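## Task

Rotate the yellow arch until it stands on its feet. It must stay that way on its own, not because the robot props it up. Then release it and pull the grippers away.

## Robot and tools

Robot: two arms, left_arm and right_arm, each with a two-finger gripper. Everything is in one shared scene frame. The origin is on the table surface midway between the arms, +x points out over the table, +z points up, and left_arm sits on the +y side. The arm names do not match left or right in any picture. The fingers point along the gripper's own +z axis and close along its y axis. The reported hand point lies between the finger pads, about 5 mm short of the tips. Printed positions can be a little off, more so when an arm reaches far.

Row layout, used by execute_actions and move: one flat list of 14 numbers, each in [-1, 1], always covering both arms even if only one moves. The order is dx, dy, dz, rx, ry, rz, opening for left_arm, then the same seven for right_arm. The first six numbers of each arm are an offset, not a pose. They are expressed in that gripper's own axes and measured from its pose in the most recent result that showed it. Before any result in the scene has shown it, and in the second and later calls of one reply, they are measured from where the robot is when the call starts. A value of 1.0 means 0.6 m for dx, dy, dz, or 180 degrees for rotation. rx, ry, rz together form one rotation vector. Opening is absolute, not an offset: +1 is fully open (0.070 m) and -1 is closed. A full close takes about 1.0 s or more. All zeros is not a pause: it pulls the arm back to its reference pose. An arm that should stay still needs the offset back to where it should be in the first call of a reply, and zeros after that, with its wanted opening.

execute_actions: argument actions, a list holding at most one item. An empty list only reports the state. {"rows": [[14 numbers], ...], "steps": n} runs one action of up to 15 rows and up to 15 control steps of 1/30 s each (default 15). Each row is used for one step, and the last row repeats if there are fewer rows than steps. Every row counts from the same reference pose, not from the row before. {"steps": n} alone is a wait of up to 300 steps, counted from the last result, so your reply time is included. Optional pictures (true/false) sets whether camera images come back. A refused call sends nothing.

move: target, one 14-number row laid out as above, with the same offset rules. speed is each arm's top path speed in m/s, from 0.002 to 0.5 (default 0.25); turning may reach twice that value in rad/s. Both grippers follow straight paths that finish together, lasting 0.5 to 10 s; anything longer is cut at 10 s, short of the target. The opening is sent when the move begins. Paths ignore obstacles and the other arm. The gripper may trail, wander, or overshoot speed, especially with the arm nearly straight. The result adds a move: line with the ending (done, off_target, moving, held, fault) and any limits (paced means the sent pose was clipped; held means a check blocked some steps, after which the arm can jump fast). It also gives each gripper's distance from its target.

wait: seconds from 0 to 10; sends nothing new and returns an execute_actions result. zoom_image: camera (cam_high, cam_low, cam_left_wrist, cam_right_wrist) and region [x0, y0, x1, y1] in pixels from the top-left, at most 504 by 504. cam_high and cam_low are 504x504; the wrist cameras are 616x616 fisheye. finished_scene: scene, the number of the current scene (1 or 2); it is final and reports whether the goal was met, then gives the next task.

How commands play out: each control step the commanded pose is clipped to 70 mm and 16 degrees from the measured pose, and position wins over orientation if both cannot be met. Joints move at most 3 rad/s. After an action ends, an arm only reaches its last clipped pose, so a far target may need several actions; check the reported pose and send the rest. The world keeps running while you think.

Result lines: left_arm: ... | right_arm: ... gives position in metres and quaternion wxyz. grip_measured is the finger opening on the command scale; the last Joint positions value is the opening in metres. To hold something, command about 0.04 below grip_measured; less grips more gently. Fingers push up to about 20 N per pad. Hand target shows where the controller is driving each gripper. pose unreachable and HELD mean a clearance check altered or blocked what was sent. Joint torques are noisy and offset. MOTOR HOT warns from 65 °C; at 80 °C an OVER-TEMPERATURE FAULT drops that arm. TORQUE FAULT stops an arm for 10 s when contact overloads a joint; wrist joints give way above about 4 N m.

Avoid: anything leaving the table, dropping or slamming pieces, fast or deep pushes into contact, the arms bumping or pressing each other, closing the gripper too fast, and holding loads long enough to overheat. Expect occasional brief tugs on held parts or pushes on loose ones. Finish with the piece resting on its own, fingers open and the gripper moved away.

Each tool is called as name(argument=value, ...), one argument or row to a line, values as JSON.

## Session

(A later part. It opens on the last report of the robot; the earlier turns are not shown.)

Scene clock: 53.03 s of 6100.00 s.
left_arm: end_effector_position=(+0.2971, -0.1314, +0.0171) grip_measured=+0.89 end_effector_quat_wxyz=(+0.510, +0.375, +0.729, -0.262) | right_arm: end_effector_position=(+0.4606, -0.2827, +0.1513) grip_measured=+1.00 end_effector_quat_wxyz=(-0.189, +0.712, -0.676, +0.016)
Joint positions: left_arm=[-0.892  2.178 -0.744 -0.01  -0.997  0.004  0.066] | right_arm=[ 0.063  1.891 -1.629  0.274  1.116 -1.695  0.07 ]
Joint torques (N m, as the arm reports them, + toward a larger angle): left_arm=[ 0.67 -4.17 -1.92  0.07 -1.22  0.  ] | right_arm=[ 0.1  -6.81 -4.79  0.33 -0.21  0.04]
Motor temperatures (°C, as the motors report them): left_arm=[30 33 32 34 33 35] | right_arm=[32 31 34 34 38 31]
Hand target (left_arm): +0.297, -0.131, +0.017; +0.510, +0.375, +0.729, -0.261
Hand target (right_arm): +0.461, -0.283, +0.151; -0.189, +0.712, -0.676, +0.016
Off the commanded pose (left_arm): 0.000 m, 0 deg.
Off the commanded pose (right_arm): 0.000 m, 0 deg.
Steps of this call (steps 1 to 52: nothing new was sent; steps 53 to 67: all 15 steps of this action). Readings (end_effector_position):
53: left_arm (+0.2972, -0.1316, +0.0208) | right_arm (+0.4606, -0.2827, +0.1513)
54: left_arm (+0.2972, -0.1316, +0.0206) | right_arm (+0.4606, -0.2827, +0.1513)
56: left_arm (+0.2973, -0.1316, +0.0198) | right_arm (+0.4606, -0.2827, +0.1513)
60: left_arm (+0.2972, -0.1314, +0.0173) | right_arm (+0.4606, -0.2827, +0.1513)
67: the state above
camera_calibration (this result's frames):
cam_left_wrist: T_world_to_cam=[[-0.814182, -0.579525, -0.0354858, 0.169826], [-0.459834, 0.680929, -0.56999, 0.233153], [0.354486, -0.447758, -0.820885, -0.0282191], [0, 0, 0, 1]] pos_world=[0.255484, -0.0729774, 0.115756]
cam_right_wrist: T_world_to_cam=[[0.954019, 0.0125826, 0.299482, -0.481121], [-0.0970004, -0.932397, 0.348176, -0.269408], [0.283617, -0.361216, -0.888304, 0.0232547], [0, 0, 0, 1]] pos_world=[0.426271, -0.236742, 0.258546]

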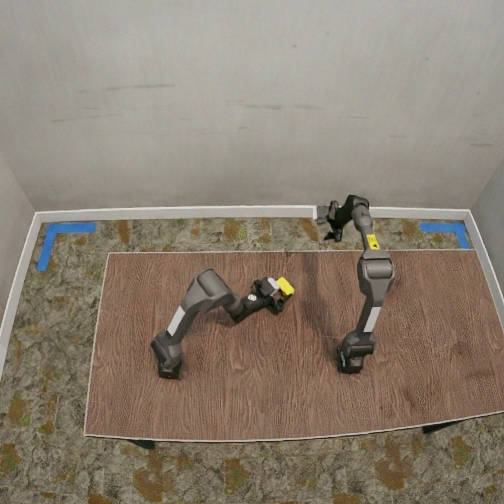

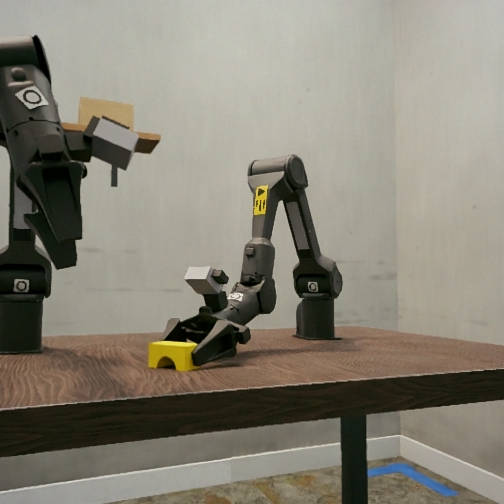

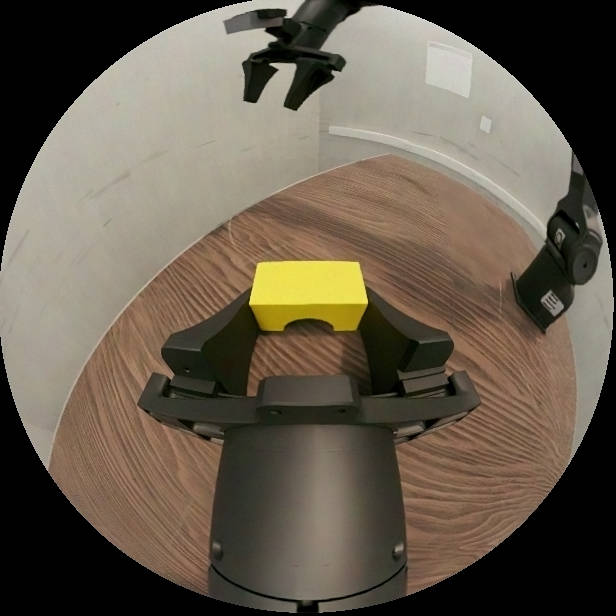

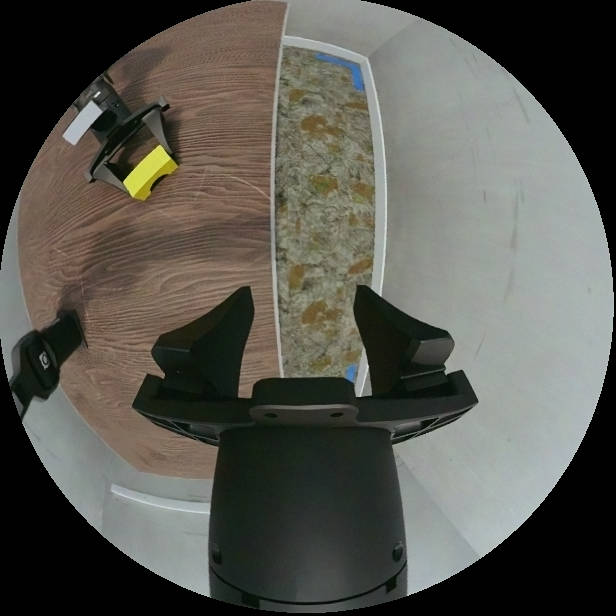

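Essentially on the table. I'll lower it about 1 mm more, then release and retreat.

execute_actions(
  actions=[
    {"rows": [[0.0007,0,0.0003,0,0,0,0.82, 0,0,0,0,0,0,1],[0.0014,0,0.0005,0,0,0,0.82, 0,0,0,0,0,0,1],[0.002,0,0.0007,0,0,0,0.82, 0,0,0,0,0,0,1],[0.002,0,0.0007,0,0,0,0.82, 0,0,0,0,0,0,1],[0.002,0,0.0007,0,0,0,0.82, 0,0,0,0,0,0,1],[0.002,0,0.0007,0,0,0,0.82, 0,0,0,0,0,0,1],[0.002,0,0.0007,0,0,0,0.85, 0,0,0,0,0,0,1],[0.002,0,0.0007,0,0,0,0.88, 0,0,0,0,0,0,1],[0.002,0,0.0007,0,0,0,0.92, 0,0,0,0,0,0,1],[0.002,0,0.0007,0,0,0,1.0, 0,0,0,0,0,0,1]], "steps": 15},
  ],
  pictures=false,
)

move(
  target=[-0.035, 0, -0.06, 0, 0, 0, 1, 0, 0, 0, 0, 0, 0, 1],
  speed=0.06,
)

move(
  target=[-0.16, 0, -0.15, 0, 0.06, 0, 1, 0, 0, 0, 0, 0, 0, 1],
  speed=0.2,
)

Scene clock: 56.43 s of 6100.00 s.
left_arm: end_effector_position=(+0.2972, -0.1309, +0.0146) grip_measured=+1.00 end_effector_quat_wxyz=(+0.509, +0.375, +0.730, -0.261) | right_arm: end_effector_position=(+0.4606, -0.2827, +0.1513) grip_measured=+1.00 end_effector_quat_wxyz=(-0.189, +0.712, -0.676, +0.016)
Joint positions: left_arm=[-0.892  2.185 -0.744 -0.01  -1.     0.004  0.07 ] | right_arm=[ 0.063  1.891 -1.629  0.274  1.116 -1.695  0.07 ]
Joint torques (N m, as the arm reports them, + toward a larger angle): left_arm=[ 0.08 -4.44 -1.62 -0.14 -1.18 -0.33] | right_arm=[ 0.09 -6.79 -4.79  0.33 -0.21  0.04]
Motor temperatures (°C, as the motors report them): left_arm=[30 33 32 34 33 35] | right_arm=[32 31 34 34 38 31]
Hand target (left_arm): +0.297, -0.131, +0.016; +0.510, +0.375, +0.729, -0.262
Hand target (right_arm): +0.461, -0.283, +0.151; -0.189, +0.712, -0.676, +0.016
Off the commanded pose (left_arm): 0.001 m, 0 deg.
Off the commanded pose (right_arm): 0.000 m, 0 deg.
Steps of this call (steps 1 to 87: nothing new was sent; steps 88 to 102: all 15 steps of this action). Readings (end_effector_position):
88: left_arm (+0.2974, -0.1312, +0.0168) | right_arm (+0.4606, -0.2827, +0.1513)
89: left_arm (+0.2974, -0.1312, +0.0168) | right_arm (+0.4606, -0.2827, +0.1513)
91: left_arm (+0.2975, -0.1313, +0.0168) | right_arm (+0.4606, -0.2827, +0.1513)
95: left_arm (+0.2975, -0.1313, +0.0167) | right_arm (+0.4606, -0.2827, +0.1513)
102: the state above

Scene clock: 57.63 s of 6100.00 s.
left_arm: end_effector_position=(+0.2822, -0.1096, +0.0481) grip_measured=+1.00 end_effector_quat_wxyz=(+0.510, +0.375, +0.729, -0.261) | right_arm: end_effector_position=(+0.4606, -0.2827, +0.1513) grip_measured=+1.00 end_effector_quat_wxyz=(-0.189, +0.712, -0.676, +0.016)
Joint positions: left_arm=[-0.892  2.018 -0.624 -0.011 -0.956  0.004  0.07 ] | right_arm=[ 0.063  1.891 -1.629  0.274  1.116 -1.695  0.07 ]
Joint torques (N m, as the arm reports them, + toward a larger angle): left_arm=[ 0.03 -3.37 -1.23 -0.15 -1.04  0.08] | right_arm=[ 0.08 -6.79 -4.79  0.34 -0.22  0.04]
Motor temperatures (°C, as the motors report them): left_arm=[30 33 32 34 33 35] | right_arm=[32 31 34 34 38 31]
Hand target (left_arm): +0.282, -0.110, +0.048; +0.510, +0.375, +0.729, -0.261
Hand target (right_arm): +0.461, -0.283, +0.151; -0.189, +0.712, -0.676, +0.016
Off the commanded pose (left_arm): 0.001 m, 0 deg.
Off the commanded pose (right_arm): 0.000 m, 0 deg.
move: done
camera_calibration (this result's frames):
cam_left_wrist: T_world_to_cam=[[-0.813679, -0.580261, -0.0349837, 0.171166], [-0.461217, 0.681038, -0.568741, 0.229428], [0.353843, -0.446638, -0.821772, 0.012666], [0, 0, 0, 1]] pos_world=[0.240609, -0.0512715, 0.146882]
cam_right_wrist: T_world_to_cam=[[0.954019, 0.0125828, 0.299482, -0.481121], [-0.0970003, -0.932397, 0.348176, -0.269408], [0.283617, -0.361216, -0.888304, 0.0232546], [0, 0, 0, 1]] pos_world=[0.426271, -0.236742, 0.258546]

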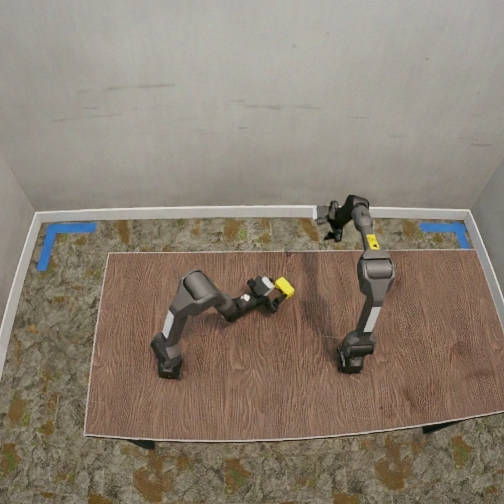

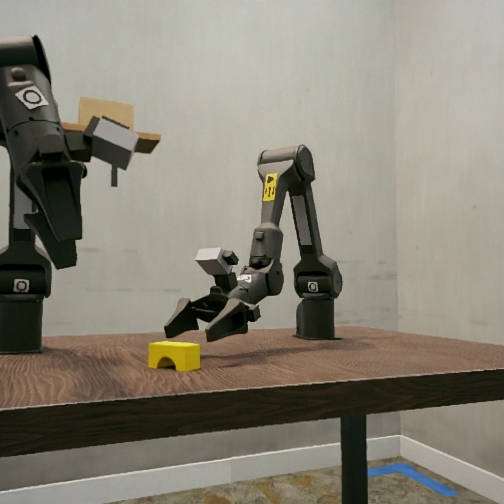

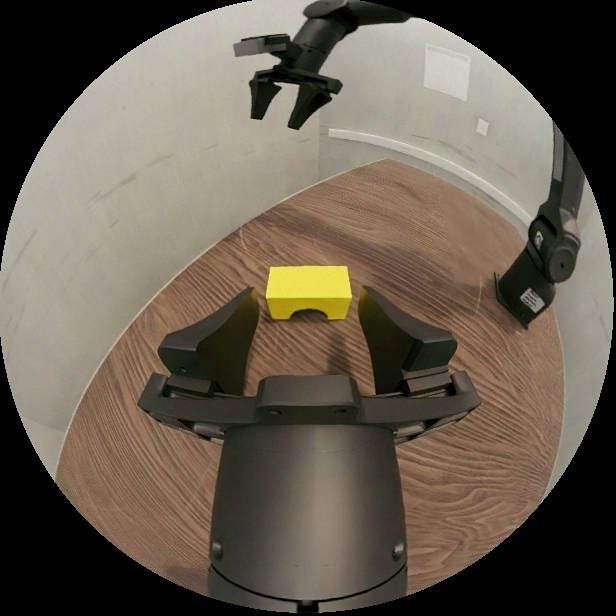

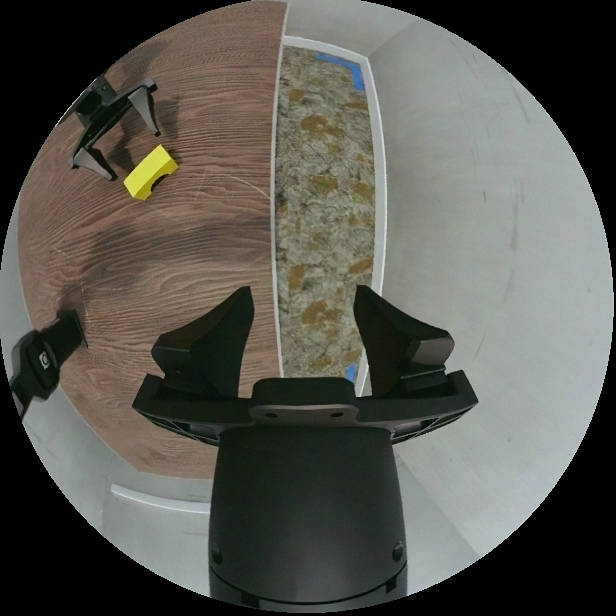

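Scene clock: 58.83 s of 6100.00 s.
left_arm: end_effector_position=(+0.2542, -0.0690, +0.1717) grip_measured=+1.00 end_effector_quat_wxyz=(+0.439, +0.398, +0.773, -0.226) | right_arm: end_effector_position=(+0.4606, -0.2827, +0.1513) grip_measured=+1.00 end_effector_quat_wxyz=(-0.189, +0.712, -0.676, +0.016)
Joint positions: left_arm=[-0.886  1.408 -0.725 -0.009 -0.058  0.008  0.07 ] | right_arm=[ 0.063  1.891 -1.629  0.274  1.116 -1.695  0.07 ]
Joint torques (N m, as the arm reports them, + toward a larger angle): left_arm=[ 0.97 -1.85 -2.87  0.07 -1.08  0.19] | right_arm=[ 0.09 -6.82 -4.78  0.34 -0.21  0.04]
Motor temperatures (°C, as the motors report them): left_arm=[30 33 32 34 33 35] | right_arm=[32 31 34 34 38 31]
Hand target (left_arm): +0.254, -0.069, +0.171; +0.438, +0.398, +0.774, -0.226
Hand target (right_arm): +0.461, -0.283, +0.151; -0.189, +0.712, -0.676, +0.016
Off the commanded pose (left_arm): 0.003 m, 0 deg.
Off the commanded pose (right_arm): 0.000 m, 0 deg.
move: done
camera_calibration (this result's frames):
cam_left_wrist: T_world_to_cam=[[-0.818725, -0.573261, -0.0325887, 0.177651], [-0.513177, 0.756013, -0.406318, 0.249674], [0.257563, -0.315938, -0.913151, 0.191423], [0, 0, 0, 1]] pos_world=[0.224271, -0.0264385, 0.282035]
cam_right_wrist: T_world_to_cam=[[0.954019, 0.0125825, 0.299482, -0.481121], [-0.0970005, -0.932397, 0.348176, -0.269408], [0.283617, -0.361216, -0.888304, 0.0232546], [0, 0, 0, 1]] pos_world=[0.426271, -0.236742, 0.258546]

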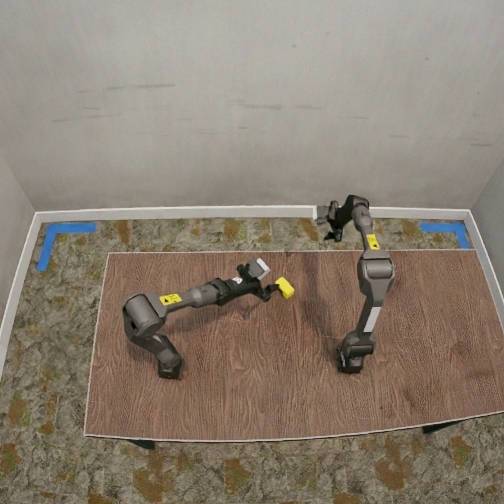

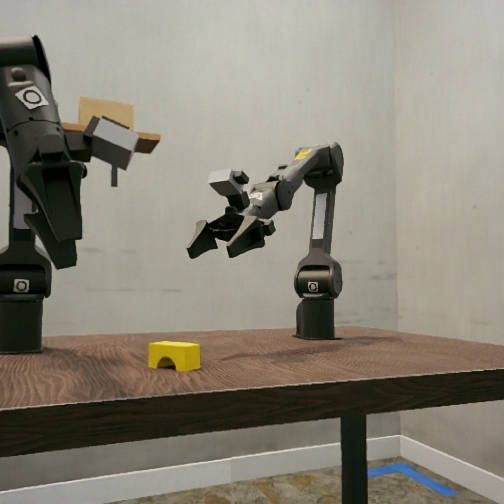

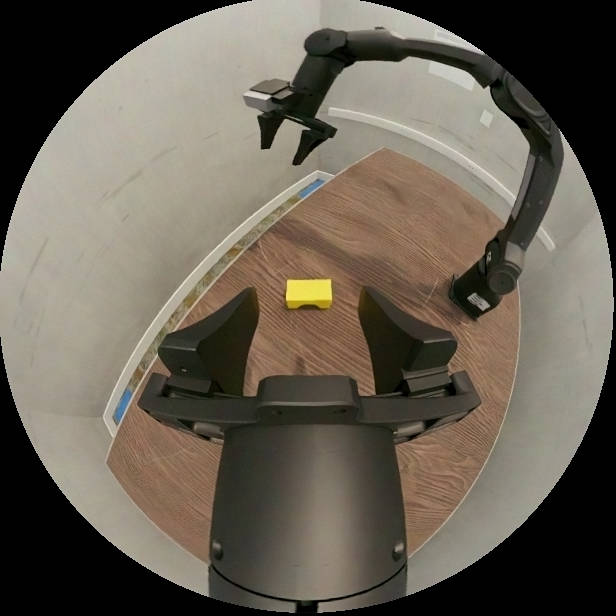

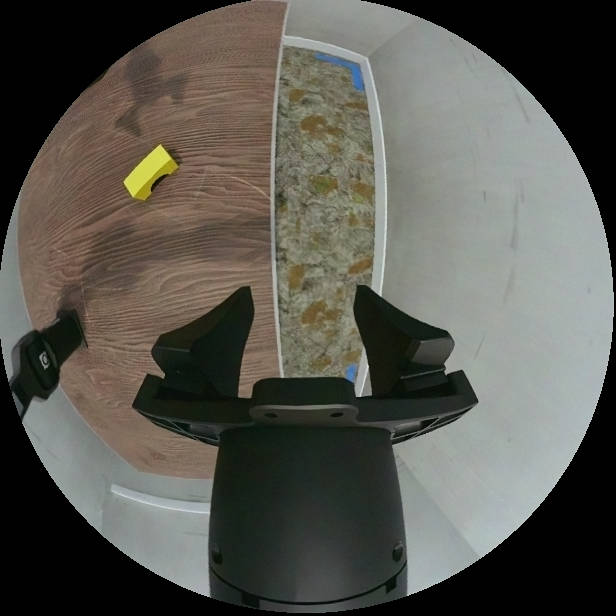

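finished_scene(
  scene=2,
)

The scene is finished: the task was done.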